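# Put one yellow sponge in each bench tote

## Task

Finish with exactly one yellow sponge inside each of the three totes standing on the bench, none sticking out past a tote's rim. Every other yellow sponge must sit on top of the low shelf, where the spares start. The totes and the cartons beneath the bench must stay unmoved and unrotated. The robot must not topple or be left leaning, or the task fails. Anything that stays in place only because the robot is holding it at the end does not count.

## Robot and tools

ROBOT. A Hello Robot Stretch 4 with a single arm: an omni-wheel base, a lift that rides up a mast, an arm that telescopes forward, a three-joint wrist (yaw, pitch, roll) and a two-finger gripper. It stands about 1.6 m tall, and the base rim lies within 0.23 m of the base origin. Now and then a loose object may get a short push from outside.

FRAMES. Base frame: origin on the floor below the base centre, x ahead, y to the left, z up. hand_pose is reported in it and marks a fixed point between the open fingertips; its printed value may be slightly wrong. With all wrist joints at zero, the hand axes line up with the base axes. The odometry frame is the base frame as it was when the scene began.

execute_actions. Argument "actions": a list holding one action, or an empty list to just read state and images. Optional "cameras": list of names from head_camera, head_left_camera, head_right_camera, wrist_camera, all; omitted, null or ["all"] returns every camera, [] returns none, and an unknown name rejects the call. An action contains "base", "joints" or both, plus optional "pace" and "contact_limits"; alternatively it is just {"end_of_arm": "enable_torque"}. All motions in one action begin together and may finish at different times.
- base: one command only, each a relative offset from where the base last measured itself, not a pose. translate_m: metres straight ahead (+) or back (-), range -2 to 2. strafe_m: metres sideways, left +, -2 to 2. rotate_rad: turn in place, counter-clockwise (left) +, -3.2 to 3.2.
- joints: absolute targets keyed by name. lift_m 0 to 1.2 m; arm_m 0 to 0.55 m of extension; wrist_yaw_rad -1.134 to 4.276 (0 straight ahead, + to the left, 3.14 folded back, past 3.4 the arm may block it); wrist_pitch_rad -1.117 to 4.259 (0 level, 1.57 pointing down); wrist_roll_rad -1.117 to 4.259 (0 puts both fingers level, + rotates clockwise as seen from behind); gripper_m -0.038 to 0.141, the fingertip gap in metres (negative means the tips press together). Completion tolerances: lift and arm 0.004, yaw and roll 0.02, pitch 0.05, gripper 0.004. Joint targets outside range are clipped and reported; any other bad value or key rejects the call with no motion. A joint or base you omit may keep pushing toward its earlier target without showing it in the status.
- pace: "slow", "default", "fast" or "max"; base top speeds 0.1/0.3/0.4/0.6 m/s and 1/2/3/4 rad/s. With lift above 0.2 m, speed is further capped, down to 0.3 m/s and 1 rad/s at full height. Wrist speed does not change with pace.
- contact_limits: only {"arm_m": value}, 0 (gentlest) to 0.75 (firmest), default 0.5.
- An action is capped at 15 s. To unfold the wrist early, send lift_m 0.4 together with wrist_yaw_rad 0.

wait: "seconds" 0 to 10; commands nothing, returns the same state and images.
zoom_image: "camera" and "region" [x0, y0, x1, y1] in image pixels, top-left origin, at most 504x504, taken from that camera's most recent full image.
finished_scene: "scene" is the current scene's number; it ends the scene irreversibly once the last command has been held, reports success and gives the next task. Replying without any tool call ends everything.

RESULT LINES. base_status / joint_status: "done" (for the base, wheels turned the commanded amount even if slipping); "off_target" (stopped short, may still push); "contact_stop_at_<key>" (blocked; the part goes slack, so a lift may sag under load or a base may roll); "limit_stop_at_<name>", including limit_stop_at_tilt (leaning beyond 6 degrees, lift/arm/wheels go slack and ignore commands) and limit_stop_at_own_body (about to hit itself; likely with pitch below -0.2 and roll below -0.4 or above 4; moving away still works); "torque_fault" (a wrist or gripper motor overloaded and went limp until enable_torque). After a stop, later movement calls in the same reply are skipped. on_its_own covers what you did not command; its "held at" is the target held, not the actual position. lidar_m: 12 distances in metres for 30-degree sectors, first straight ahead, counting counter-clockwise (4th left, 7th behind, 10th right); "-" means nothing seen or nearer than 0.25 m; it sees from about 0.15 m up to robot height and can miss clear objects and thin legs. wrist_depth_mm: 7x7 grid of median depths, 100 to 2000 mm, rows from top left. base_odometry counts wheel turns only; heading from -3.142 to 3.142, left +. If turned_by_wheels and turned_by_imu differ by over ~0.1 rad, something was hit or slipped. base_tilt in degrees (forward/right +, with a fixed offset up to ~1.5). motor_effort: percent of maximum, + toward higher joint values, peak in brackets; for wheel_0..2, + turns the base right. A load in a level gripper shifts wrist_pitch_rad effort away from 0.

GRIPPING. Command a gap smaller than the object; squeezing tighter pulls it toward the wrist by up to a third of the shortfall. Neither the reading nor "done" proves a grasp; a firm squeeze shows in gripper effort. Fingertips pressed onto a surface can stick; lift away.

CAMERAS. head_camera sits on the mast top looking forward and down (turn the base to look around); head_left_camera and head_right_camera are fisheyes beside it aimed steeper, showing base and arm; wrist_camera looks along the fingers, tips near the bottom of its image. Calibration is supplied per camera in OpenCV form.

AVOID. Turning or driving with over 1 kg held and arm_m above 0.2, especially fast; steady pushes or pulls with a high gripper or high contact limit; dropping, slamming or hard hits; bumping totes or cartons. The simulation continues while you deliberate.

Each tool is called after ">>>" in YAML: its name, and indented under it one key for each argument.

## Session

>>> execute_actions:
  actions: []

Scene clock: 0.00 s.
base_odometry: x=+0.000 y=+0.000 heading=+0.000 (m, m, rad; odometry frame)
turned_by_wheels: +0.000 (rad since the last result)
turned_by_imu: +0.000 (rad since the last result)
base_tilt: forward=-0.1 right=+0.5 (deg)
lidar_m: 2.51 2.42 1.21 1.15 1.19 1.63 1.60 1.62 2.06 1.04 1.13 1.56
base_status: not commanded
joint_positions: lift_m=+0.218 arm_m=+0.002 wrist_yaw_rad=+3.078 wrist_pitch_rad=-0.006 wrist_roll_rad=-0.019 gripper_m=+0.057
joint_status: not commanded
motor_effort: lift_m=+19 arm_m=-1 wrist_yaw_rad=-2 wrist_pitch_rad=-7 wrist_roll_rad=+0 gripper_m=-2 wheel_0=-1 wheel_1=+0 wheel_2=+0 (%)
hand_pose: x=-0.1099 y=+0.1055 z=+0.3980 quat_wxyz=(+0.032, +0.003, -0.010, +0.999) (m; base frame)
wrist_depth_mm: - 137 1921 1983 1921 1983 1983 / - 133 1921 1983 1983 1983 1983 / - 129 199 1983 1983 1983 1983 / 112 139 1921 1983 1983 1983 1983 / 1618 1921 1863 1921 - 1921 1661 / 1464 1430 195 1308 200 1255 1281 / 976 946 931 128 917 842 891
pictures: head_camera, head_left_camera, head_right_camera, wrist_camera
camera_calibration (this result's frames):
wrist_camera: T_world_to_cam=[[0.0699818, 0.997503, -0.00955456, -0.0949031], [0.00832431, -0.0101617, -0.999914, 0.456889], [-0.997514, 0.0698962, -0.00901465, 0.111678], [0, 0, 0, 1]] pos_world=[0.114239, 0.0915029, 0.456949]
Images, in order (width x height): head_camera 420x560, head_left_camera 420x672, head_right_camera 420x672, wrist_camera 616x392.

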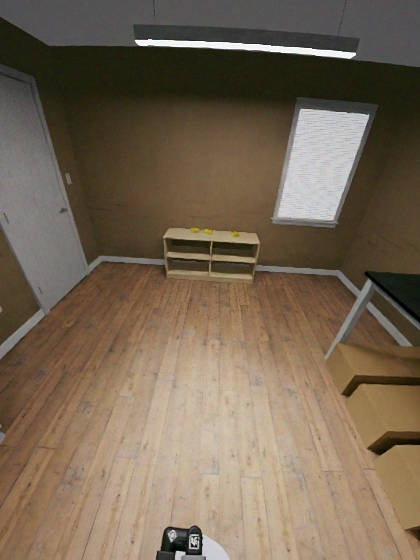

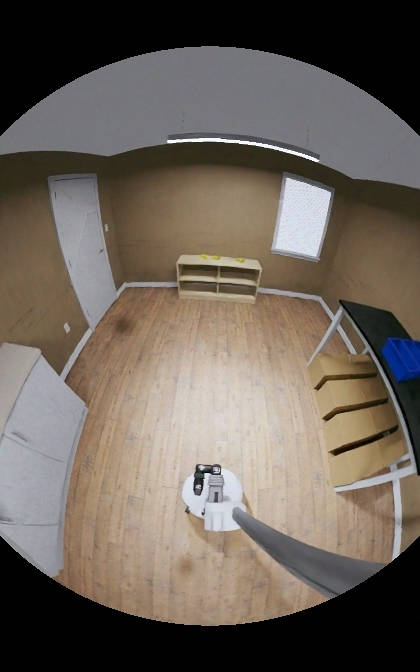

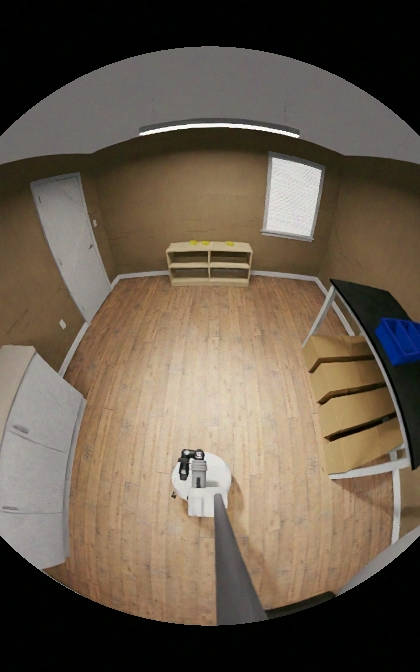

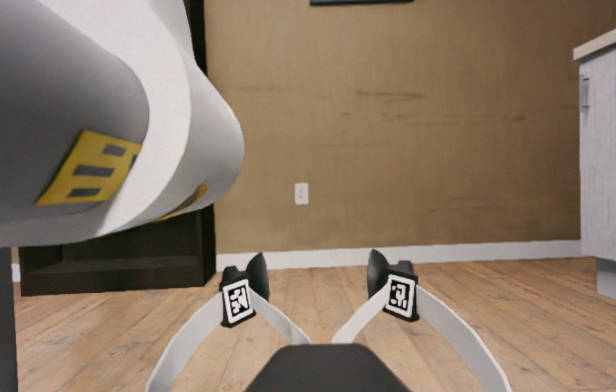

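>>> execute_actions:
  actions:
    - {"base":{"translate_m":0.7},"joints":{"lift_m":0.45,"wrist_yaw_rad":0},"pace":"fast"}
  cameras: []

>>> execute_actions:
  actions:
    - {"base":{"rotate_rad":-1.6},"joints":{"lift_m":1.2,"wrist_pitch_rad":0.8},"pace":"fast"}

Scene clock: 7.07 s.
base_odometry: x=+0.700 y=+0.000 heading=+0.000 (m, m, rad; odometry frame)
turned_by_wheels: +0.000 (rad since the last result)
turned_by_imu: +0.001 (rad since the last result)
base_tilt: forward=-0.1 right=+0.6 (deg)
lidar_m: 1.79 1.87 1.81 1.15 1.20 1.68 2.30 2.39 1.12 1.08 1.14 1.85
base_status: done
joint_positions: lift_m=+0.450 arm_m=+0.002 wrist_yaw_rad=+0.000 wrist_pitch_rad=-0.006 wrist_roll_rad=-0.019 gripper_m=+0.057
joint_status: all done
motor_effort: lift_m=+21(25) arm_m=-1(1) wrist_yaw_rad=-3(7) wrist_pitch_rad=-8(8) wrist_roll_rad=+1(1) gripper_m=+2(7) wheel_0=+1(9) wheel_1=+0(6) wheel_2=+2(14) (%)
hand_pose: x=+0.4610 y=-0.0873 z=+0.6299 quat_wxyz=(+1.000, -0.010, -0.003, +0.000) (m; base frame)
wrist_depth_mm: 1983 1983 1983 1921 1921 1863 1921 / - 1921 1983 1921 1921 1863 1863 / - - 1983 1921 1921 1921 1921 / - - 1983 1921 1921 1921 1921 / - - 1808 1983 1756 1921 1921 / - - 195 1618 200 1863 1808 / 1464 1430 1397 128 1336 1255 1308
pictures: none
No camera images: the call's "cameras" was empty. Leave "cameras" out to get every camera's image.

Scene clock: 10.03 s.
base_odometry: x=+0.700 y=+0.000 heading=-1.600 (m, m, rad; odometry frame)
turned_by_wheels: -1.600 (rad since the last result)
turned_by_imu: -1.585 (rad since the last result)
base_tilt: forward=-0.1 right=+0.5 (deg)
lidar_m: 1.06 1.12 1.86 1.79 1.89 1.84 1.16 1.20 1.63 2.27 2.35 1.10
base_status: done
joint_positions: lift_m=+1.200 arm_m=+0.002 wrist_yaw_rad=+0.000 wrist_pitch_rad=+0.801 wrist_roll_rad=-0.019 gripper_m=+0.057
joint_status: all done
motor_effort: lift_m=+22(24) arm_m=-1(1) wrist_yaw_rad=-1(3) wrist_pitch_rad=-5(5) wrist_roll_rad=+1(1) gripper_m=-2(3) wheel_0=+3(9) wheel_1=+0(10) wheel_2=-1(12) (%)
hand_pose: x=+0.3733 y=-0.0874 z=+1.1708 quat_wxyz=(+0.921, -0.009, +0.390, +0.004) (m; base frame)
wrist_depth_mm: 1708 1060 1042 891 960 991 960 / 976 960 960 960 1808 1983 976 / - - 1708 1708 1661 - 1921 / 1863 1756 1499 1464 1464 1397 1756 / 1661 1576 1537 1537 1464 1499 1576 / 1464 1464 195 1430 200 1430 1366 / 1336 1336 1308 128 1308 1255 1281
pictures: head_camera, head_left_camera, head_right_camera, wrist_camera
camera_calibration (this result's frames):
wrist_camera: T_world_to_cam=[[-0.0114522, -0.999933, -0.00183329, -0.0821139], [-0.728651, 0.00960081, -0.684817, 1.13156], [0.684789, -0.00650686, -0.728712, 0.822066], [0, 0, 0, 1]] pos_world=[0.26063, -0.0876231, 1.37381]
Images, in order (width x height): head_camera 420x560, head_left_camera 420x672, head_right_camera 420x672, wrist_camera 616x392.

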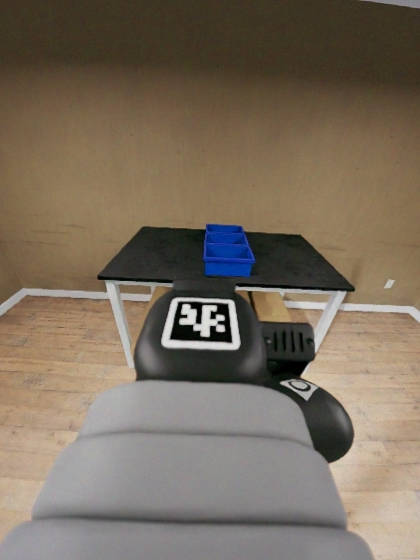

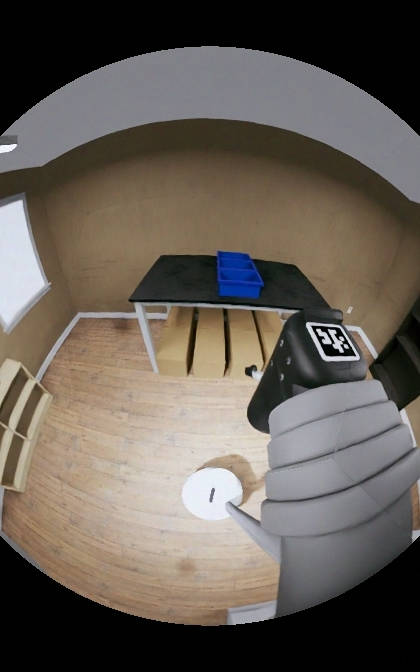

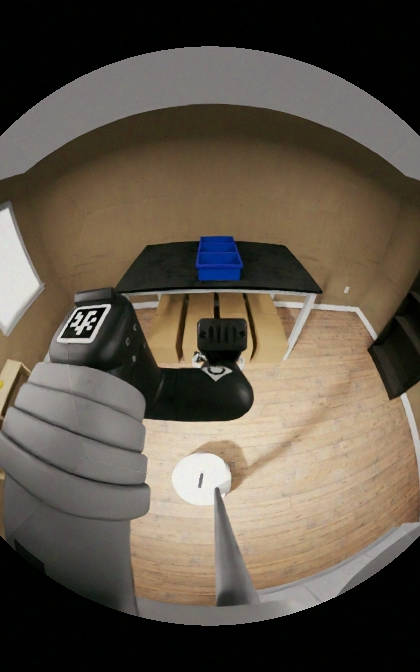

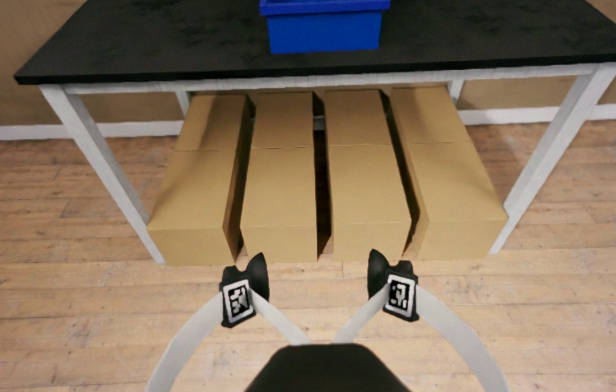

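>>> execute_actions:
  actions:
    - {"base":{"translate_m":0.76},"joints":{"arm_m":0.15,"wrist_pitch_rad":1.15}}
  cameras: ["wrist_camera","head_left_camera"]

>>> execute_actions:
  actions:
    - {"joints":{"arm_m":0.45},"pace":"fast"}
  cameras: ["wrist_camera"]

Scene clock: 18.30 s.
base_odometry: x=+0.678 y=-0.759 heading=-1.599 (m, m, rad; odometry frame)
turned_by_wheels: +0.000 (rad since the last result)
turned_by_imu: +0.001 (rad since the last result)
base_tilt: forward=-0.2 right=+0.6 (deg)
lidar_m: 0.30 0.31 0.46 1.80 1.85 2.61 1.91 2.00 2.66 2.26 0.47 0.32
base_status: done
joint_positions: lift_m=+1.200 arm_m=+0.149 wrist_yaw_rad=+0.000 wrist_pitch_rad=+1.151 wrist_roll_rad=-0.019 gripper_m=+0.057
joint_status: all done
motor_effort: lift_m=+21(22) arm_m=+6(5) wrist_yaw_rad=-2(1) wrist_pitch_rad=-3(6) wrist_roll_rad=-1(0) gripper_m=-4(5) wheel_0=+3(7) wheel_1=+2(5) wheel_2=+0(10) (%)
hand_pose: x=+0.4376 y=-0.0874 z=+1.1147 quat_wxyz=(+0.839, -0.008, +0.544, +0.005) (m; base frame)
wrist_depth_mm: 569 569 480 484 484 530 544 / 535 525 512 517 512 421 508 / 496 496 366 359 357 357 480 / 469 466 394 442 433 370 452 / 442 436 366 430 387 375 424 / 415 415 195 407 200 353 397 / 397 392 312 128 285 281 377
pictures: head_left_camera, wrist_camera
camera_calibration (this result's frames):
wrist_camera: T_world_to_cam=[[-0.0113646, -0.999933, 0.00220395, -0.0860171], [-0.919085, 0.00957744, -0.393943, 0.899127], [0.393895, -0.00650262, -0.919132, 1.07668], [0, 0, 0, 1]] pos_world=[0.401299, -0.0876214, 1.344]
Images, in order (width x height): head_left_camera 420x672, wrist_camera 616x392.

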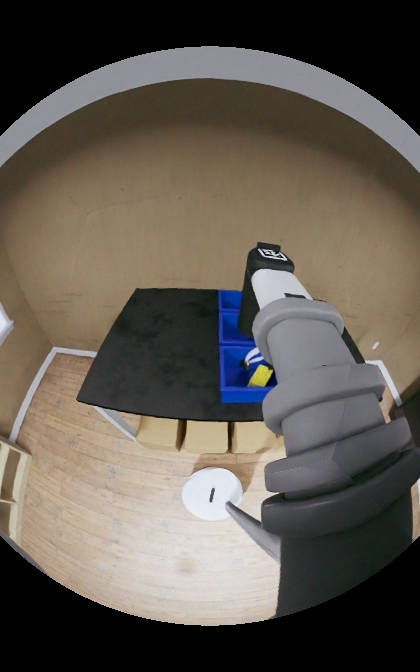

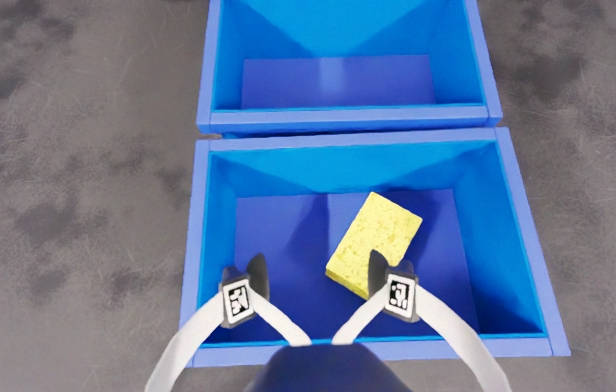

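Scene clock: 20.00 s.
base_odometry: x=+0.678 y=-0.759 heading=-1.599 (m, m, rad; odometry frame)
turned_by_wheels: +0.000 (rad since the last result)
turned_by_imu: +0.000 (rad since the last result)
base_tilt: forward=-0.1 right=+0.6 (deg)
lidar_m: 0.30 0.33 0.45 1.80 1.89 2.62 1.93 1.98 2.64 2.26 0.46 0.33
base_status: not commanded
joint_positions: lift_m=+1.200 arm_m=+0.449 wrist_yaw_rad=+0.000 wrist_pitch_rad=+1.151 wrist_roll_rad=-0.019 gripper_m=+0.057
joint_status: all done
motor_effort: lift_m=+21(20) arm_m=+6(8) wrist_yaw_rad=-2(2) wrist_pitch_rad=-3(4) wrist_roll_rad=+0(0) gripper_m=-1(1) wheel_0=+3(3) wheel_1=+2(2) wheel_2=+0(1) (%)
hand_pose: x=+0.7376 y=-0.0874 z=+1.1147 quat_wxyz=(+0.839, -0.008, +0.544, +0.005) (m; base frame)
wrist_depth_mm: 569 564 559 413 413 544 544 / 535 530 449 466 473 427 508 / 496 492 480 484 480 397 477 / 466 462 389 394 332 336 452 / 439 436 322 373 332 336 421 / 418 413 195 404 200 351 394 / 397 392 355 128 384 322 296
pictures: wrist_camera
camera_calibration (this result's frames):
wrist_camera: T_world_to_cam=[[-0.0111911, -0.999935, 0.00220479, -0.0827168], [-0.91912, 0.00941817, -0.393865, 1.17473], [0.393819, -0.00643424, -0.919165, 0.958615], [0, 0, 0, 1]] pos_world=[0.701274, -0.0876073, 1.34399]
Images, in order (width x height): wrist_camera 616x392.

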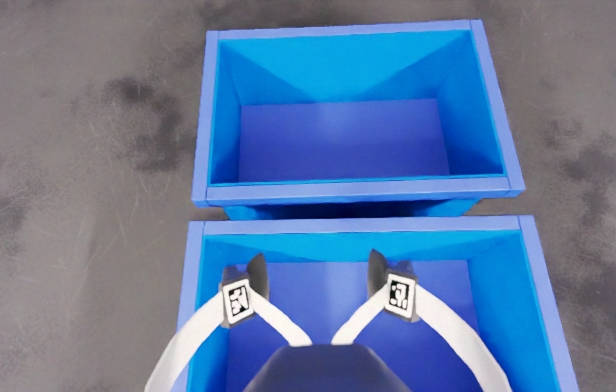

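>>> execute_actions:
  actions:
    - {"base":{"translate_m":-0.6},"joints":{"arm_m":0.01,"gripper_m":0.13},"pace":"fast"}
  cameras: []

>>> execute_actions:
  actions:
    - {"base":{"rotate_rad":1.585},"joints":{"lift_m":0.95},"pace":"fast"}
  cameras: []

>>> execute_actions:
  actions:
    - {"base":{"translate_m":1.3},"joints":{"arm_m":0.15},"pace":"fast"}
  cameras: ["wrist_camera","head_left_camera"]

Scene clock: 33.03 s.
base_odometry: x=+0.696 y=-0.160 heading=-1.599 (m, m, rad; odometry frame)
turned_by_wheels: +0.000 (rad since the last result)
turned_by_imu: +0.000 (rad since the last result)
base_tilt: forward=-0.1 right=+0.6 (deg)
lidar_m: 0.91 0.96 2.25 1.78 1.88 1.99 1.33 1.37 1.84 2.28 2.33 0.94
base_status: done
joint_positions: lift_m=+1.200 arm_m=+0.011 wrist_yaw_rad=+0.000 wrist_pitch_rad=+1.151 wrist_roll_rad=-0.019 gripper_m=+0.130
joint_status: all done
motor_effort: lift_m=+20(20) arm_m=-5(6) wrist_yaw_rad=-1(2) wrist_pitch_rad=-5(5) wrist_roll_rad=+0(0) gripper_m=+2(1) wheel_0=-2(9) wheel_1=-1(7) wheel_2=+1(12) (%)
hand_pose: x=+0.2994 y=-0.0874 z=+1.1147 quat_wxyz=(+0.839, -0.008, +0.544, +0.005) (m; base frame)
wrist_depth_mm: 1756 1756 1430 1397 1397 1397 1708 / 1661 1336 1308 1336 1281 1281 1537 / 1537 1366 1281 1308 1336 1366 1464 / 1464 1464 1430 1430 1464 1397 1397 / 1397 1366 1366 1336 1336 1336 1336 / 1308 1308 213 1281 1255 1229 1255 / 1255 1255 1229 138 1205 1205 1205
pictures: none
No camera images: the call's "cameras" was empty. Leave "cameras" out to get every camera's image.

Scene clock: 35.90 s.
base_odometry: x=+0.695 y=-0.160 heading=-0.015 (m, m, rad; odometry frame)
turned_by_wheels: +1.584 (rad since the last result)
turned_by_imu: +1.570 (rad since the last result)
base_tilt: forward=-0.1 right=+0.6 (deg)
lidar_m: 1.80 1.88 1.98 1.31 1.38 1.83 2.30 2.38 0.95 0.91 0.96 2.29
base_status: done
joint_positions: lift_m=+0.950 arm_m=+0.011 wrist_yaw_rad=+0.000 wrist_pitch_rad=+1.151 wrist_roll_rad=-0.019 gripper_m=+0.130
joint_status: all done
motor_effort: lift_m=+17(18) arm_m=-5(6) wrist_yaw_rad=-1(2) wrist_pitch_rad=-5(4) wrist_roll_rad=+1(0) gripper_m=+1(1) wheel_0=-3(8) wheel_1=-2(6) wheel_2=-3(8) (%)
hand_pose: x=+0.2994 y=-0.0874 z=+0.8649 quat_wxyz=(+0.839, -0.008, +0.544, +0.005) (m; base frame)
wrist_depth_mm: 1464 1430 1464 1430 1430 1430 1397 / 1366 1366 1336 1336 1308 1308 1308 / 1281 1255 1255 1229 1229 1205 1229 / 1205 1182 1160 1160 1182 1138 1138 / 1118 1118 1118 1118 1098 1098 1078 / 1078 1042 213 1060 1025 1008 1025 / 1008 991 991 138 976 976 991
pictures: none
No camera images: the call's "cameras" was empty. Leave "cameras" out to get every camera's image.

Scene clock: 40.83 s.
base_odometry: x=+1.995 y=-0.179 heading=-0.014 (m, m, rad; odometry frame)
turned_by_wheels: +0.000 (rad since the last result)
turned_by_imu: +0.001 (rad since the last result)
base_tilt: forward=-0.1 right=+0.5 (deg)
lidar_m: 0.49 0.52 0.74 1.87 2.00 1.95 3.82 1.34 1.16 1.86 1.18 0.51
base_status: done
joint_positions: lift_m=+0.950 arm_m=+0.149 wrist_yaw_rad=+0.000 wrist_pitch_rad=+1.151 wrist_roll_rad=-0.019 gripper_m=+0.130
joint_status: all done
motor_effort: lift_m=+17(17) arm_m=+5(7) wrist_yaw_rad=-2(0) wrist_pitch_rad=-4(4) wrist_roll_rad=-1(1) gripper_m=+0(2) wheel_0=+3(6) wheel_1=+1(5) wheel_2=+1(13) (%)
hand_pose: x=+0.4376 y=-0.0874 z=+0.8650 quat_wxyz=(+0.839, -0.008, +0.544, +0.005) (m; base frame)
wrist_depth_mm: 627 627 615 615 615 609 640 / 585 549 591 591 580 574 750 / 559 549 549 544 539 539 904 / 525 525 517 517 517 512 512 / 508 504 500 500 492 484 492 / 1060 1008 213 976 991 1008 1025 / 1008 1008 991 138 976 976 976
pictures: head_left_camera, wrist_camera
camera_calibration (this result's frames):
wrist_camera: T_world_to_cam=[[-0.0112833, -0.999934, 0.00220647, -0.0854956], [-0.919181, 0.00950327, -0.393722, 0.800522], [0.393675, -0.00647062, -0.919227, 0.847316], [0, 0, 0, 1]] pos_world=[0.401293, -0.0876149, 1.09425]
Images, in order (width x height): head_left_camera 420x672, wrist_camera 616x392.

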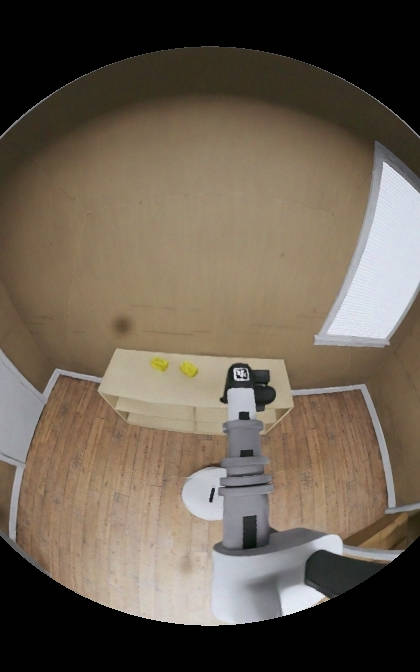

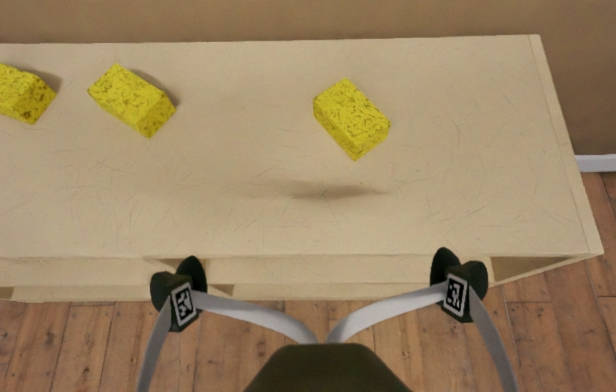

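>>> execute_actions:
  actions:
    - {"base":{"strafe_m":-0.15},"joints":{"lift_m":0.8,"arm_m":0.39,"wrist_yaw_rad":0.78},"pace":"fast"}
  cameras: ["wrist_camera","head_left_camera"]

Scene clock: 48.60 s.
base_odometry: x=+1.993 y=-0.329 heading=-0.014 (m, m, rad; odometry frame)
turned_by_wheels: +0.000 (rad since the last result)
turned_by_imu: +0.000 (rad since the last result)
base_tilt: forward=-0.1 right=+0.6 (deg)
lidar_m: 0.48 0.50 0.75 2.01 2.07 2.08 3.72 1.12 1.04 1.69 1.21 0.52
base_status: done
joint_positions: lift_m=+0.800 arm_m=+0.389 wrist_yaw_rad=+0.780 wrist_pitch_rad=+1.151 wrist_roll_rad=-0.019 gripper_m=+0.130
joint_status: all done
motor_effort: lift_m=+17(18) arm_m=+5(7) wrist_yaw_rad=-1(5) wrist_pitch_rad=-3(5) wrist_roll_rad=+1(1) gripper_m=-2(2) wheel_0=+1(9) wheel_1=+1(11) wheel_2=+0(0) (%)
hand_pose: x=+0.7050 y=+0.0206 z=+0.7150 quat_wxyz=(+0.774, -0.214, +0.500, +0.324) (m; base frame)
wrist_depth_mm: 442 387 436 407 314 255 222 / 413 368 404 404 364 289 246 / 387 382 379 377 375 332 276 / 362 359 357 355 351 355 315 / 342 340 336 293 330 329 343 / 324 317 213 273 306 304 312 / 312 303 303 138 298 296 296
pictures: head_left_camera, wrist_camera
camera_calibration (this result's frames):
wrist_camera: T_world_to_cam=[[0.695036, -0.718972, 0.00221731, -0.477955], [-0.66027, -0.639503, -0.393803, 0.817153], [0.284551, 0.272243, -0.919192, 0.676022], [0, 0, 0, 1]] pos_world=[0.679374, -0.00510676, 0.944252]
Images, in order (width x height): head_left_camera 420x672, wrist_camera 616x392.

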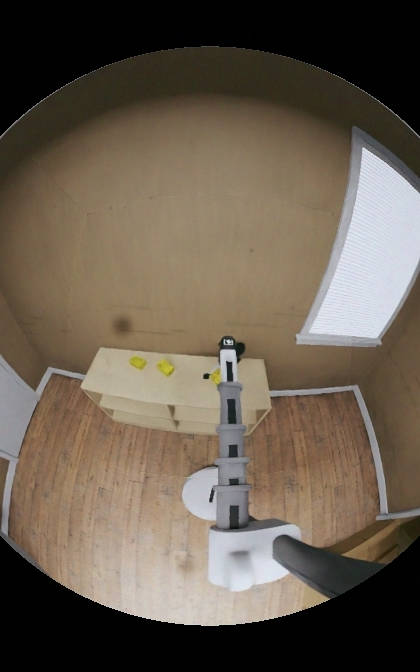

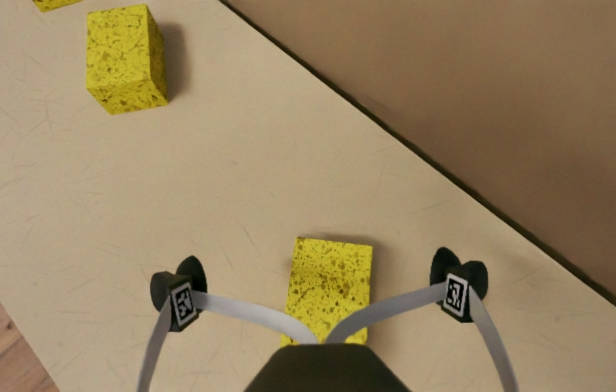

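>>> execute_actions:
  actions:
    - {"joints":{"lift_m":0.727,"arm_m":0.395,"wrist_yaw_rad":0.72}}
  cameras: ["wrist_camera"]

>>> execute_actions:
  actions:
    - {"joints":{"gripper_m":0.03}}
  cameras: ["wrist_camera"]

>>> execute_actions:
  actions:
    - {"joints":{"lift_m":0.77}}
  cameras: []

>>> execute_actions:
  actions:
    - {"base":{"translate_m":-1.34},"joints":{"lift_m":1.2,"arm_m":0.01,"wrist_yaw_rad":0},"pace":"max"}
  cameras: ["wrist_camera"]

>>> execute_actions:
  actions:
    - {"base":{"rotate_rad":-1.585},"pace":"fast"}
  cameras: ["wrist_camera"]

>>> execute_actions:
  actions:
    - {"base":{"translate_m":0.5},"joints":{"arm_m":0.548}}
  cameras: ["wrist_camera","head_left_camera"]

Scene clock: 57.63 s.
base_odometry: x=+1.993 y=-0.329 heading=-0.014 (m, m, rad; odometry frame)
turned_by_wheels: +0.000 (rad since the last result)
turned_by_imu: +0.000 (rad since the last result)
base_tilt: forward=-0.2 right=+0.6 (deg)
lidar_m: 0.49 0.52 0.73 2.03 2.08 2.06 3.72 1.13 1.05 1.69 1.20 0.52
base_status: not commanded
joint_positions: lift_m=+0.727 arm_m=+0.394 wrist_yaw_rad=+0.720 wrist_pitch_rad=+1.151 wrist_roll_rad=-0.019 gripper_m=+0.130
joint_status: all done
motor_effort: lift_m=+17(16) arm_m=+5(6) wrist_yaw_rad=-3(3) wrist_pitch_rad=-4(4) wrist_roll_rad=+1(1) gripper_m=-1(6) wheel_0=+1(1) wheel_1=+1(1) wheel_2=+0(0) (%)
hand_pose: x=+0.7110 y=+0.0119 z=+0.6420 quat_wxyz=(+0.783, -0.199, +0.506, +0.301) (m; base frame)
wrist_depth_mm: 291 342 338 343 298 248 216 / 317 319 317 314 319 281 242 / 301 298 297 293 293 306 273 / 282 281 278 276 273 271 289 / 266 264 262 215 258 257 256 / 252 247 200 203 239 237 242 / 239 236 235 138 232 229 230
pictures: wrist_camera
camera_calibration (this result's frames):
wrist_camera: T_world_to_cam=[[0.651075, -0.75901, 0.00221778, -0.456423], [-0.697111, -0.599129, -0.393803, 0.812526], [0.300229, 0.254849, -0.919192, 0.598689], [0, 0, 0, 1]] pos_world=[0.683842, -0.0121971, 0.871297]
Images, in order (width x height): wrist_camera 616x392.

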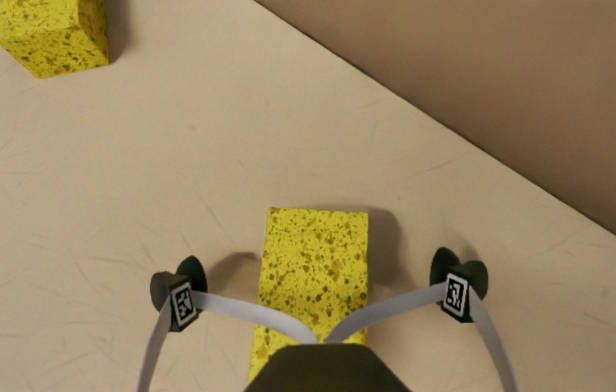

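Scene clock: 59.57 s.
base_odometry: x=+1.993 y=-0.329 heading=-0.014 (m, m, rad; odometry frame)
turned_by_wheels: +0.000 (rad since the last result)
turned_by_imu: +0.000 (rad since the last result)
base_tilt: forward=-0.1 right=+0.5 (deg)
lidar_m: 0.48 0.51 0.73 2.01 2.06 2.09 3.70 1.11 1.05 1.71 1.22 0.53
base_status: not commanded
joint_positions: lift_m=+0.727 arm_m=+0.394 wrist_yaw_rad=+0.720 wrist_pitch_rad=+1.151 wrist_roll_rad=-0.019 gripper_m=+0.030
joint_status: all done
motor_effort: lift_m=+17(17) arm_m=+6(5) wrist_yaw_rad=-2(2) wrist_pitch_rad=-4(4) wrist_roll_rad=+0(0) gripper_m=-13(9) wheel_0=+1(1) wheel_1=+1(1) wheel_2=+0(0) (%)
hand_pose: x=+0.7110 y=+0.0119 z=+0.6420 quat_wxyz=(+0.783, -0.199, +0.506, +0.301) (m; base frame)
wrist_depth_mm: 291 342 340 343 298 247 216 / 319 319 315 314 317 282 242 / 300 297 296 294 291 306 273 / 282 282 278 277 273 272 289 / 266 264 262 206 255 257 255 / 252 250 186 195 193 243 242 / 239 235 235 131 232 229 230
pictures: wrist_camera
camera_calibration (this result's frames):
wrist_camera: T_world_to_cam=[[0.651075, -0.75901, 0.00221774, -0.456423], [-0.697111, -0.599129, -0.393803, 0.812526], [0.300229, 0.254849, -0.919192, 0.598689], [0, 0, 0, 1]] pos_world=[0.683842, -0.0121972, 0.871297]
Images, in order (width x height): wrist_camera 616x392.

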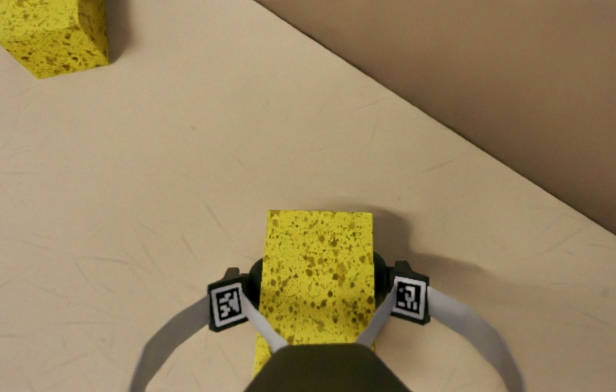

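Scene clock: 60.60 s.
base_odometry: x=+1.993 y=-0.329 heading=-0.014 (m, m, rad; odometry frame)
turned_by_wheels: +0.000 (rad since the last result)
turned_by_imu: +0.000 (rad since the last result)
base_tilt: forward=-0.1 right=+0.5 (deg)
lidar_m: 0.50 0.53 0.74 2.01 2.06 2.08 3.71 1.12 1.06 1.69 1.19 0.53
base_status: not commanded
joint_positions: lift_m=+0.770 arm_m=+0.394 wrist_yaw_rad=+0.720 wrist_pitch_rad=+1.151 wrist_roll_rad=-0.019 gripper_m=+0.030
joint_status: all done
motor_effort: lift_m=+22(21) arm_m=+6(5) wrist_yaw_rad=-3(3) wrist_pitch_rad=-3(3) wrist_roll_rad=+0(0) gripper_m=-6(11) wheel_0=+1(1) wheel_1=+1(1) wheel_2=+0(0) (%)
hand_pose: x=+0.7110 y=+0.0119 z=+0.6846 quat_wxyz=(+0.783, -0.199, +0.506, +0.301) (m; base frame)
wrist_depth_mm: 351 389 397 377 298 248 216 / 364 364 368 366 349 281 242 / 351 347 345 342 342 325 273 / 329 327 325 320 319 320 314 / 310 306 304 206 297 300 301 / 293 291 186 195 193 283 282 / 278 273 274 131 270 267 268
pictures: none
No camera images: the call's "cameras" was empty. Leave "cameras" out to get every camera's image.

Scene clock: 65.20 s.
base_odometry: x=+0.653 y=-0.309 heading=-0.015 (m, m, rad; odometry frame)
turned_by_wheels: +0.000 (rad since the last result)
turned_by_imu: +0.000 (rad since the last result)
base_tilt: forward=-0.1 right=+0.5 (deg)
lidar_m: 1.84 1.93 2.14 1.48 1.50 2.05 2.53 1.09 0.80 0.74 0.82 2.30
base_status: done
joint_positions: lift_m=+1.200 arm_m=+0.011 wrist_yaw_rad=+0.000 wrist_pitch_rad=+1.151 wrist_roll_rad=-0.019 gripper_m=+0.030
joint_status: all done
motor_effort: lift_m=+21(25) arm_m=-6(7) wrist_yaw_rad=-1(8) wrist_pitch_rad=-5(5) wrist_roll_rad=+0(0) gripper_m=-16(12) wheel_0=-3(9) wheel_1=-2(5) wheel_2=+1(12) (%)
hand_pose: x=+0.2994 y=-0.0874 z=+1.1146 quat_wxyz=(+0.839, -0.008, +0.544, +0.005) (m; base frame)
wrist_depth_mm: 1756 1808 1808 1756 1708 1708 1708 / 1661 1708 1618 1661 1618 1618 1618 / 1576 1537 1537 1537 1499 1499 1499 / 1464 1464 1430 1430 1464 1430 1098 / 1397 1336 1366 206 1336 1336 1078 / 1308 1308 186 195 193 1281 1060 / 1229 1205 1229 131 1205 1182 1060
pictures: wrist_camera
camera_calibration (this result's frames):
wrist_camera: T_world_to_cam=[[-0.0115807, -0.99993, 0.00221974, -0.0875691], [-0.919271, 0.009773, -0.393505, 0.771614], [0.393456, -0.0065976, -0.91932, 1.1314], [0, 0, 0, 1]] pos_world=[0.263151, -0.0876395, 1.34395]
Images, in order (width x height): wrist_camera 616x392.

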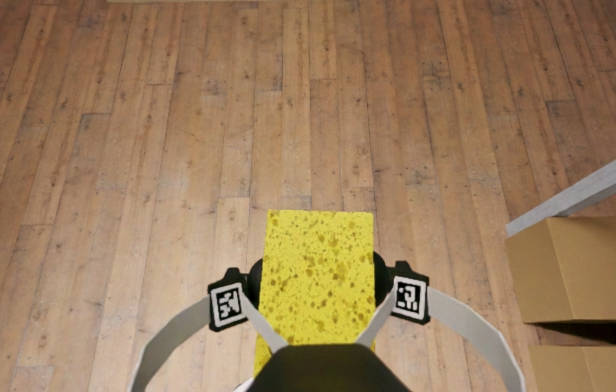

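Scene clock: 68.07 s.
base_odometry: x=+0.653 y=-0.309 heading=-1.599 (m, m, rad; odometry frame)
turned_by_wheels: -1.584 (rad since the last result)
turned_by_imu: -1.569 (rad since the last result)
base_tilt: forward=-0.1 right=+0.6 (deg)
lidar_m: 0.76 0.80 2.30 1.83 1.91 2.15 1.48 1.49 2.06 2.21 1.13 0.79
base_status: done
joint_positions: lift_m=+1.200 arm_m=+0.011 wrist_yaw_rad=+0.000 wrist_pitch_rad=+1.151 wrist_roll_rad=-0.019 gripper_m=+0.030
joint_status: not commanded
motor_effort: lift_m=+21(21) arm_m=-5(5) wrist_yaw_rad=-1(1) wrist_pitch_rad=-5(5) wrist_roll_rad=+0(0) gripper_m=-12(10) wheel_0=+3(2) wheel_1=+2(6) wheel_2=+4(8) (%)
hand_pose: x=+0.2994 y=-0.0874 z=+1.1146 quat_wxyz=(+0.839, -0.008, +0.544, +0.005) (m; base frame)
wrist_depth_mm: 1708 1366 1397 1397 1366 1366 1708 / 1661 1336 1308 1308 1308 1308 1576 / 1537 1255 1255 1255 1229 1205 1464 / 1464 1397 1397 1430 1397 1397 1397 / 1397 1366 1366 206 1308 1366 1336 / 1308 1281 186 195 193 1281 1255 / 1255 1229 1205 131 1205 1205 1205
pictures: wrist_camera
camera_calibration (this result's frames):
wrist_camera: T_world_to_cam=[[-0.0115003, -0.999931, 0.00222032, -0.0875845], [-0.919271, 0.00969886, -0.393505, 0.771617], [0.393456, -0.00656651, -0.91932, 1.1314], [0, 0, 0, 1]] pos_world=[0.263162, -0.0876329, 1.34395]
Images, in order (width x height): wrist_camera 616x392.

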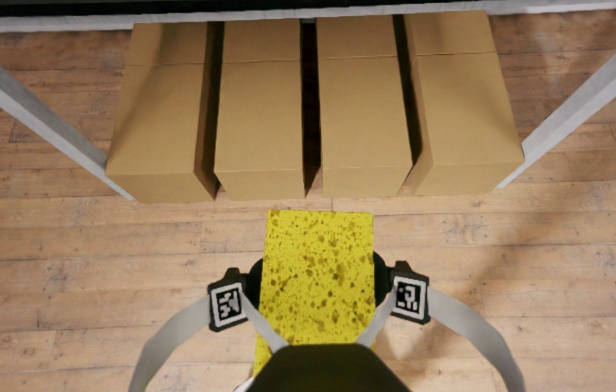

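Scene clock: 71.23 s.
base_odometry: x=+0.639 y=-0.809 heading=-1.599 (m, m, rad; odometry frame)
turned_by_wheels: +0.000 (rad since the last result)
turned_by_imu: +0.000 (rad since the last result)
base_tilt: forward=-0.1 right=+0.5 (deg)
lidar_m: 0.26 0.29 0.38 1.84 1.91 2.67 1.98 2.06 2.64 2.20 0.39 0.27
base_status: done
joint_positions: lift_m=+1.200 arm_m=+0.547 wrist_yaw_rad=+0.000 wrist_pitch_rad=+1.151 wrist_roll_rad=-0.019 gripper_m=+0.030
joint_status: all done
motor_effort: lift_m=+21(21) arm_m=+5(5) wrist_yaw_rad=-2(2) wrist_pitch_rad=-4(5) wrist_roll_rad=+0(0) gripper_m=-13(16) wheel_0=+3(11) wheel_1=+2(8) wheel_2=-1(10) (%)
hand_pose: x=+0.8356 y=-0.0874 z=+1.1147 quat_wxyz=(+0.839, -0.008, +0.544, +0.005) (m; base frame)
wrist_depth_mm: 500 500 504 508 508 512 521 / 530 525 521 521 517 508 508 / 500 492 488 488 480 477 477 / 466 459 410 394 404 439 449 / 439 427 427 206 410 370 424 / 415 334 186 195 193 294 402 / 397 287 359 131 314 276 382
pictures: head_left_camera, wrist_camera
camera_calibration (this result's frames):
wrist_camera: T_world_to_cam=[[-0.0111629, -0.999935, 0.00221605, -0.0816556], [-0.919134, 0.00938808, -0.393834, 1.26479], [0.393787, -0.00643318, -0.919179, 0.92004], [0, 0, 0, 1]] pos_world=[0.799295, -0.0876054, 1.34398]
Images, in order (width x height): head_left_camera 420x672, wrist_camera 616x392.

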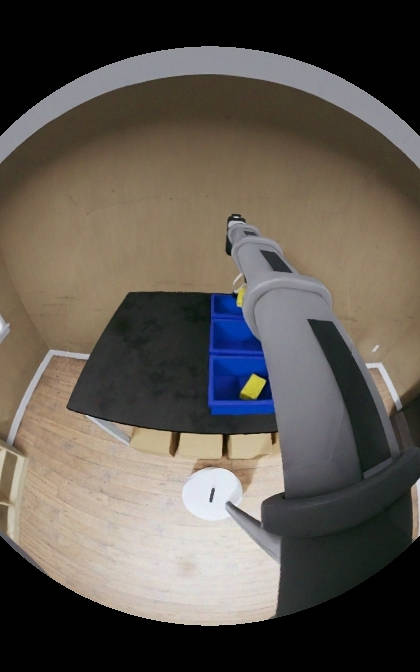

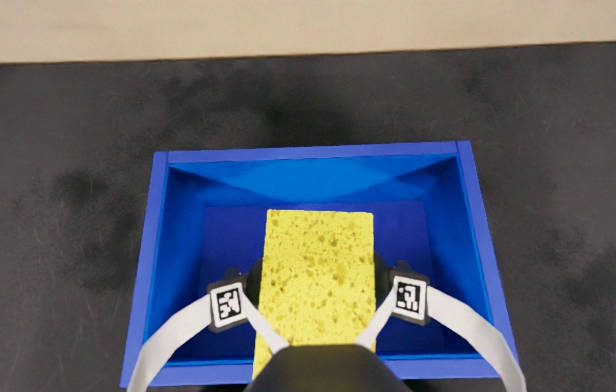

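>>> execute_actions:
  actions:
    - {"base":{"translate_m":0.05},"pace":"slow"}
  cameras: []

>>> execute_actions:
  actions:
    - {"joints":{"lift_m":1.05},"pace":"slow"}
  cameras: ["wrist_camera","head_left_camera"]

Scene clock: 77.47 s.
base_odometry: x=+0.638 y=-0.859 heading=-1.598 (m, m, rad; odometry frame)
turned_by_wheels: +0.000 (rad since the last result)
turned_by_imu: +0.000 (rad since the last result)
base_tilt: forward=-0.1 right=+0.5 (deg)
lidar_m: 0.25 0.25 0.31 1.86 1.92 2.71 2.03 2.10 2.63 0.85 0.31 0.25
base_status: done
joint_positions: lift_m=+1.200 arm_m=+0.547 wrist_yaw_rad=+0.000 wrist_pitch_rad=+1.151 wrist_roll_rad=-0.019 gripper_m=+0.030
joint_status: not commanded
motor_effort: lift_m=+21(21) arm_m=+5(5) wrist_yaw_rad=-3(2) wrist_pitch_rad=-4(4) wrist_roll_rad=+1(1) gripper_m=-10(12) wheel_0=+3(10) wheel_1=+2(4) wheel_2=-2(8) (%)
hand_pose: x=+0.8356 y=-0.0874 z=+1.1147 quat_wxyz=(+0.839, -0.008, +0.544, +0.005) (m; base frame)
wrist_depth_mm: 439 439 442 442 445 452 455 / 517 508 512 512 508 508 508 / 496 496 492 488 484 480 477 / 466 466 459 329 347 449 449 / 439 430 407 206 384 370 427 / 415 334 186 195 193 294 402 / 394 329 384 131 382 322 382
pictures: none
No camera images: the call's "cameras" was empty. Leave "cameras" out to get every camera's image.

Scene clock: 79.50 s.
base_odometry: x=+0.638 y=-0.859 heading=-1.598 (m, m, rad; odometry frame)
turned_by_wheels: +0.000 (rad since the last result)
turned_by_imu: +0.000 (rad since the last result)
base_tilt: forward=-0.1 right=+0.5 (deg)
lidar_m: 0.25 0.25 0.31 1.83 1.92 2.70 2.02 2.10 2.62 0.84 0.31 0.25
base_status: not commanded
joint_positions: lift_m=+1.050 arm_m=+0.547 wrist_yaw_rad=+0.000 wrist_pitch_rad=+1.151 wrist_roll_rad=-0.019 gripper_m=+0.030
joint_status: all done
motor_effort: lift_m=+16(19) arm_m=+5(6) wrist_yaw_rad=-2(3) wrist_pitch_rad=-3(4) wrist_roll_rad=+1(1) gripper_m=-16(12) wheel_0=+3(3) wheel_1=+2(2) wheel_2=-2(2) (%)
hand_pose: x=+0.8356 y=-0.0874 z=+0.9650 quat_wxyz=(+0.839, -0.008, +0.544, +0.005) (m; base frame)
wrist_depth_mm: 368 366 362 362 357 355 351 / 343 342 340 338 336 187 259 / 187 202 204 206 210 213 200 / 184 254 283 267 285 268 206 / 182 268 278 206 272 271 208 / 182 259 186 195 193 254 210 / 181 234 250 131 246 242 211
pictures: head_left_camera, wrist_camera
camera_calibration (this result's frames):
wrist_camera: T_world_to_cam=[[-0.0111628, -0.999935, 0.00221611, -0.0813241], [-0.919134, 0.00938794, -0.393834, 1.20585], [0.393787, -0.00643319, -0.919179, 0.782469], [0, 0, 0, 1]] pos_world=[0.7993, -0.0876054, 1.19431]
Images, in order (width x height): head_left_camera 420x672, wrist_camera 616x392.

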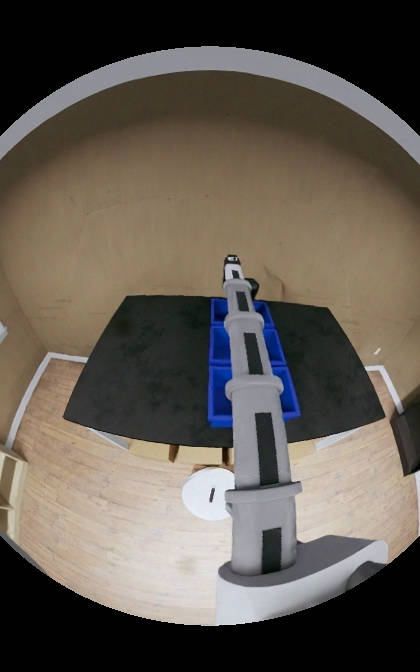

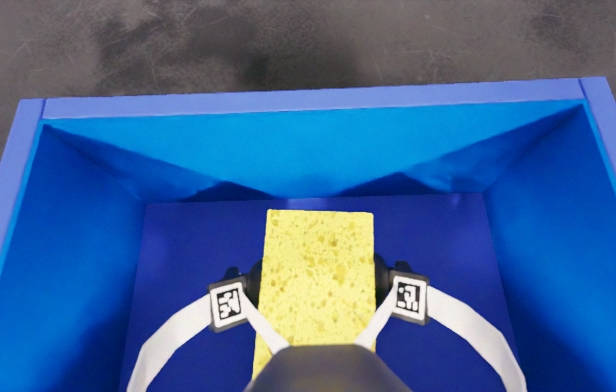

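>>> execute_actions:
  actions:
    - {"joints":{"lift_m":1.035,"gripper_m":0.09},"pace":"slow"}
  cameras: []

>>> execute_actions:
  actions:
    - {"joints":{"lift_m":1.19}}
  cameras: ["wrist_camera"]

>>> execute_actions:
  actions:
    - {"base":{"translate_m":-0.85},"joints":{"arm_m":0.01,"gripper_m":0.13},"pace":"fast"}
  cameras: []

>>> execute_actions:
  actions:
    - {"base":{"rotate_rad":1.585},"joints":{"lift_m":0.8,"wrist_yaw_rad":0.92},"pace":"fast"}
  cameras: []

>>> execute_actions:
  actions:
    - {"base":{"translate_m":1.34},"joints":{"arm_m":0.42},"pace":"fast"}
  cameras: ["wrist_camera","head_left_camera"]

Scene clock: 92.63 s.
base_odometry: x=+0.638 y=-0.859 heading=-1.598 (m, m, rad; odometry frame)
turned_by_wheels: +0.000 (rad since the last result)
turned_by_imu: +0.000 (rad since the last result)
base_tilt: forward=-0.1 right=+0.6 (deg)
lidar_m: 0.25 0.25 0.31 1.85 1.93 2.73 2.01 2.08 2.61 0.88 0.30 0.25
base_status: not commanded
joint_positions: lift_m=+1.035 arm_m=+0.547 wrist_yaw_rad=+0.000 wrist_pitch_rad=+1.151 wrist_roll_rad=-0.019 gripper_m=+0.090
joint_status: all done
motor_effort: lift_m=+17(17) arm_m=+5(6) wrist_yaw_rad=-2(2) wrist_pitch_rad=-3(4) wrist_roll_rad=+0(0) gripper_m=+0(15) wheel_0=+3(3) wheel_1=+2(2) wheel_2=-3(2) (%)
hand_pose: x=+0.8356 y=-0.0874 z=+0.9500 quat_wxyz=(+0.839, -0.008, +0.544, +0.005) (m; base frame)
wrist_depth_mm: 347 347 345 342 338 336 332 / 176 175 175 175 173 173 173 / 181 202 204 207 209 213 199 / 184 254 272 267 272 267 206 / 183 258 263 216 228 256 207 / 182 248 200 204 202 241 209 / 182 234 236 128 234 230 211
pictures: none
No camera images: the call's "cameras" was empty. Leave "cameras" out to get every camera's image.

Scene clock: 94.37 s.
base_odometry: x=+0.638 y=-0.859 heading=-1.598 (m, m, rad; odometry frame)
turned_by_wheels: +0.000 (rad since the last result)
turned_by_imu: +0.000 (rad since the last result)
base_tilt: forward=-0.1 right=+0.6 (deg)
lidar_m: 0.25 0.25 0.31 1.86 1.93 2.72 2.02 2.11 2.64 0.87 0.31 0.25
base_status: not commanded
joint_positions: lift_m=+1.190 arm_m=+0.547 wrist_yaw_rad=+0.000 wrist_pitch_rad=+1.151 wrist_roll_rad=-0.019 gripper_m=+0.090
joint_status: all done
motor_effort: lift_m=+22(25) arm_m=+6(5) wrist_yaw_rad=-2(2) wrist_pitch_rad=-3(3) wrist_roll_rad=+0(0) gripper_m=-4(2) wheel_0=+3(3) wheel_1=+2(2) wheel_2=-2(2) (%)
hand_pose: x=+0.8356 y=-0.0874 z=+1.1046 quat_wxyz=(+0.839, -0.008, +0.544, +0.005) (m; base frame)
wrist_depth_mm: 436 439 442 445 445 452 455 / 508 504 504 504 504 500 496 / 488 484 480 473 473 469 462 / 459 452 334 342 349 433 439 / 430 418 407 410 407 342 413 / 404 332 199 351 213 283 392 / 384 283 377 128 375 300 373
pictures: wrist_camera
camera_calibration (this result's frames):
wrist_camera: T_world_to_cam=[[-0.011163, -0.999935, 0.00221607, -0.0816331], [-0.919134, 0.00938811, -0.393834, 1.26081], [0.393787, -0.00643322, -0.919179, 0.91074], [0, 0, 0, 1]] pos_world=[0.799303, -0.0876054, 1.33386]
Images, in order (width x height): wrist_camera 616x392.

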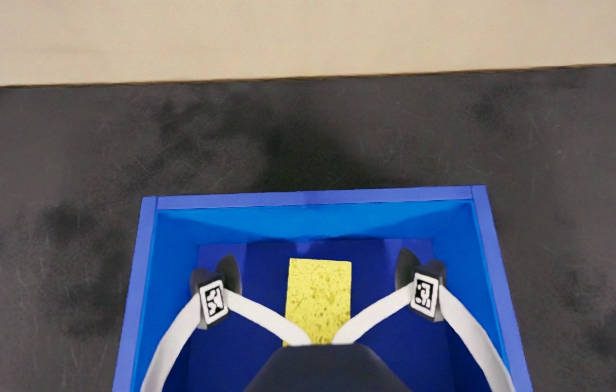

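Scene clock: 98.67 s.
base_odometry: x=+0.662 y=-0.009 heading=-1.599 (m, m, rad; odometry frame)
turned_by_wheels: +0.000 (rad since the last result)
turned_by_imu: +0.000 (rad since the last result)
base_tilt: forward=-0.1 right=+0.5 (deg)
lidar_m: 1.05 1.12 1.92 1.84 1.91 1.84 1.18 1.21 1.61 2.25 2.32 1.11
base_status: done
joint_positions: lift_m=+1.190 arm_m=+0.011 wrist_yaw_rad=+0.000 wrist_pitch_rad=+1.151 wrist_roll_rad=-0.019 gripper_m=+0.130
joint_status: all done
motor_effort: lift_m=+21(22) arm_m=-6(6) wrist_yaw_rad=-1(2) wrist_pitch_rad=-4(4) wrist_roll_rad=+1(1) gripper_m=+2(3) wheel_0=-1(6) wheel_1=-1(4) wheel_2=+1(11) (%)
hand_pose: x=+0.2994 y=-0.0874 z=+1.1046 quat_wxyz=(+0.839, -0.008, +0.544, +0.005) (m; base frame)
wrist_depth_mm: 1756 1430 1397 1397 1397 1366 1661 / 1661 1336 1336 1308 1308 1308 1618 / 1537 1537 1499 1499 1499 1499 1499 / 1464 1430 1430 1430 1430 1397 1397 / 1397 1366 1366 1336 1336 1336 1336 / 1308 1281 213 1281 1255 1229 1229 / 1229 1205 1229 138 1182 1182 1182
pictures: none
No camera images: the call's "cameras" was empty. Leave "cameras" out to get every camera's image.

Scene clock: 101.50 s.
base_odometry: x=+0.662 y=-0.009 heading=-0.014 (m, m, rad; odometry frame)
turned_by_wheels: +1.584 (rad since the last result)
turned_by_imu: +1.570 (rad since the last result)
base_tilt: forward=-0.1 right=+0.6 (deg)
lidar_m: 1.83 1.93 1.83 1.15 1.20 1.67 2.28 2.34 1.11 1.06 1.13 1.88
base_status: done
joint_positions: lift_m=+0.800 arm_m=+0.011 wrist_yaw_rad=+0.920 wrist_pitch_rad=+1.151 wrist_roll_rad=-0.019 gripper_m=+0.130
joint_status: all done
motor_effort: lift_m=+17(20) arm_m=-5(5) wrist_yaw_rad=-1(6) wrist_pitch_rad=-4(4) wrist_roll_rad=+0(0) gripper_m=+1(1) wheel_0=-3(4) wheel_1=-2(6) wheel_2=-3(7) (%)
hand_pose: x=+0.3226 y=+0.0405 z=+0.7150 quat_wxyz=(+0.749, -0.249, +0.484, +0.377) (m; base frame)
wrist_depth_mm: 1255 1229 1255 1229 1229 1229 1205 / 1160 1160 1138 1138 1138 1138 1118 / 1098 1078 1078 1078 1060 1060 1060 / 1042 1025 1008 1008 1008 1008 991 / 976 976 960 946 946 931 931 / 917 904 213 904 878 866 891 / 878 676 661 138 854 842 842
pictures: none
No camera images: the call's "cameras" was empty. Leave "cameras" out to get every camera's image.

Scene clock: 106.27 s.
base_odometry: x=+2.002 y=-0.028 heading=-0.014 (m, m, rad; odometry frame)
turned_by_wheels: +0.000 (rad since the last result)
turned_by_imu: +0.001 (rad since the last result)
base_tilt: forward=-0.1 right=+0.6 (deg)
lidar_m: 0.49 0.53 0.73 1.70 1.83 1.86 3.95 1.56 1.26 2.01 0.73 0.51
base_status: done
joint_positions: lift_m=+0.800 arm_m=+0.419 wrist_yaw_rad=+0.920 wrist_pitch_rad=+1.151 wrist_roll_rad=-0.019 gripper_m=+0.130
joint_status: all done
motor_effort: lift_m=+17(17) arm_m=+5(6) wrist_yaw_rad=-2(1) wrist_pitch_rad=-4(5) wrist_roll_rad=+1(1) gripper_m=-1(0) wheel_0=+2(6) wheel_1=+0(7) wheel_2=+2(14) (%)
hand_pose: x=+0.7307 y=+0.0406 z=+0.7150 quat_wxyz=(+0.749, -0.249, +0.484, +0.377) (m; base frame)
wrist_depth_mm: 442 439 436 421 300 234 200 / 413 407 357 407 345 260 218 / 387 384 336 377 375 294 238 / 364 359 355 353 353 340 267 / 342 340 336 290 329 334 303 / 325 317 213 276 277 306 324 / 312 301 301 138 298 296 296
pictures: head_left_camera, wrist_camera
camera_calibration (this result's frames):
wrist_camera: T_world_to_cam=[[0.788646, -0.614843, 0.00221849, -0.554046], [-0.564489, -0.725479, -0.393741, 0.780416], [0.243698, 0.30927, -0.919219, 0.691624], [0, 0, 0, 1]] pos_world=[0.708935, 0.0116254, 0.944264]
Images, in order (width x height): head_left_camera 420x672, wrist_camera 616x392.

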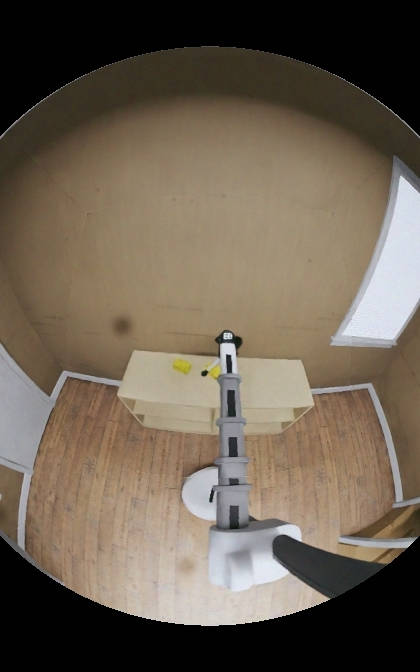

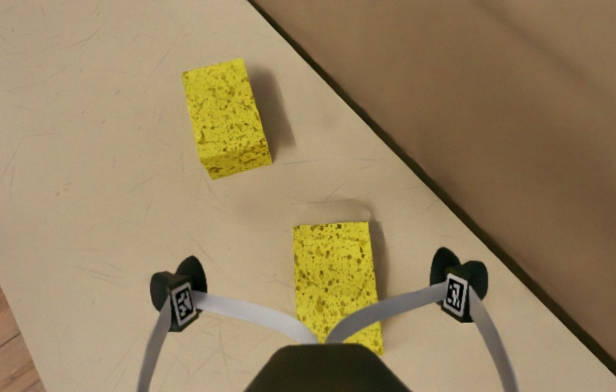

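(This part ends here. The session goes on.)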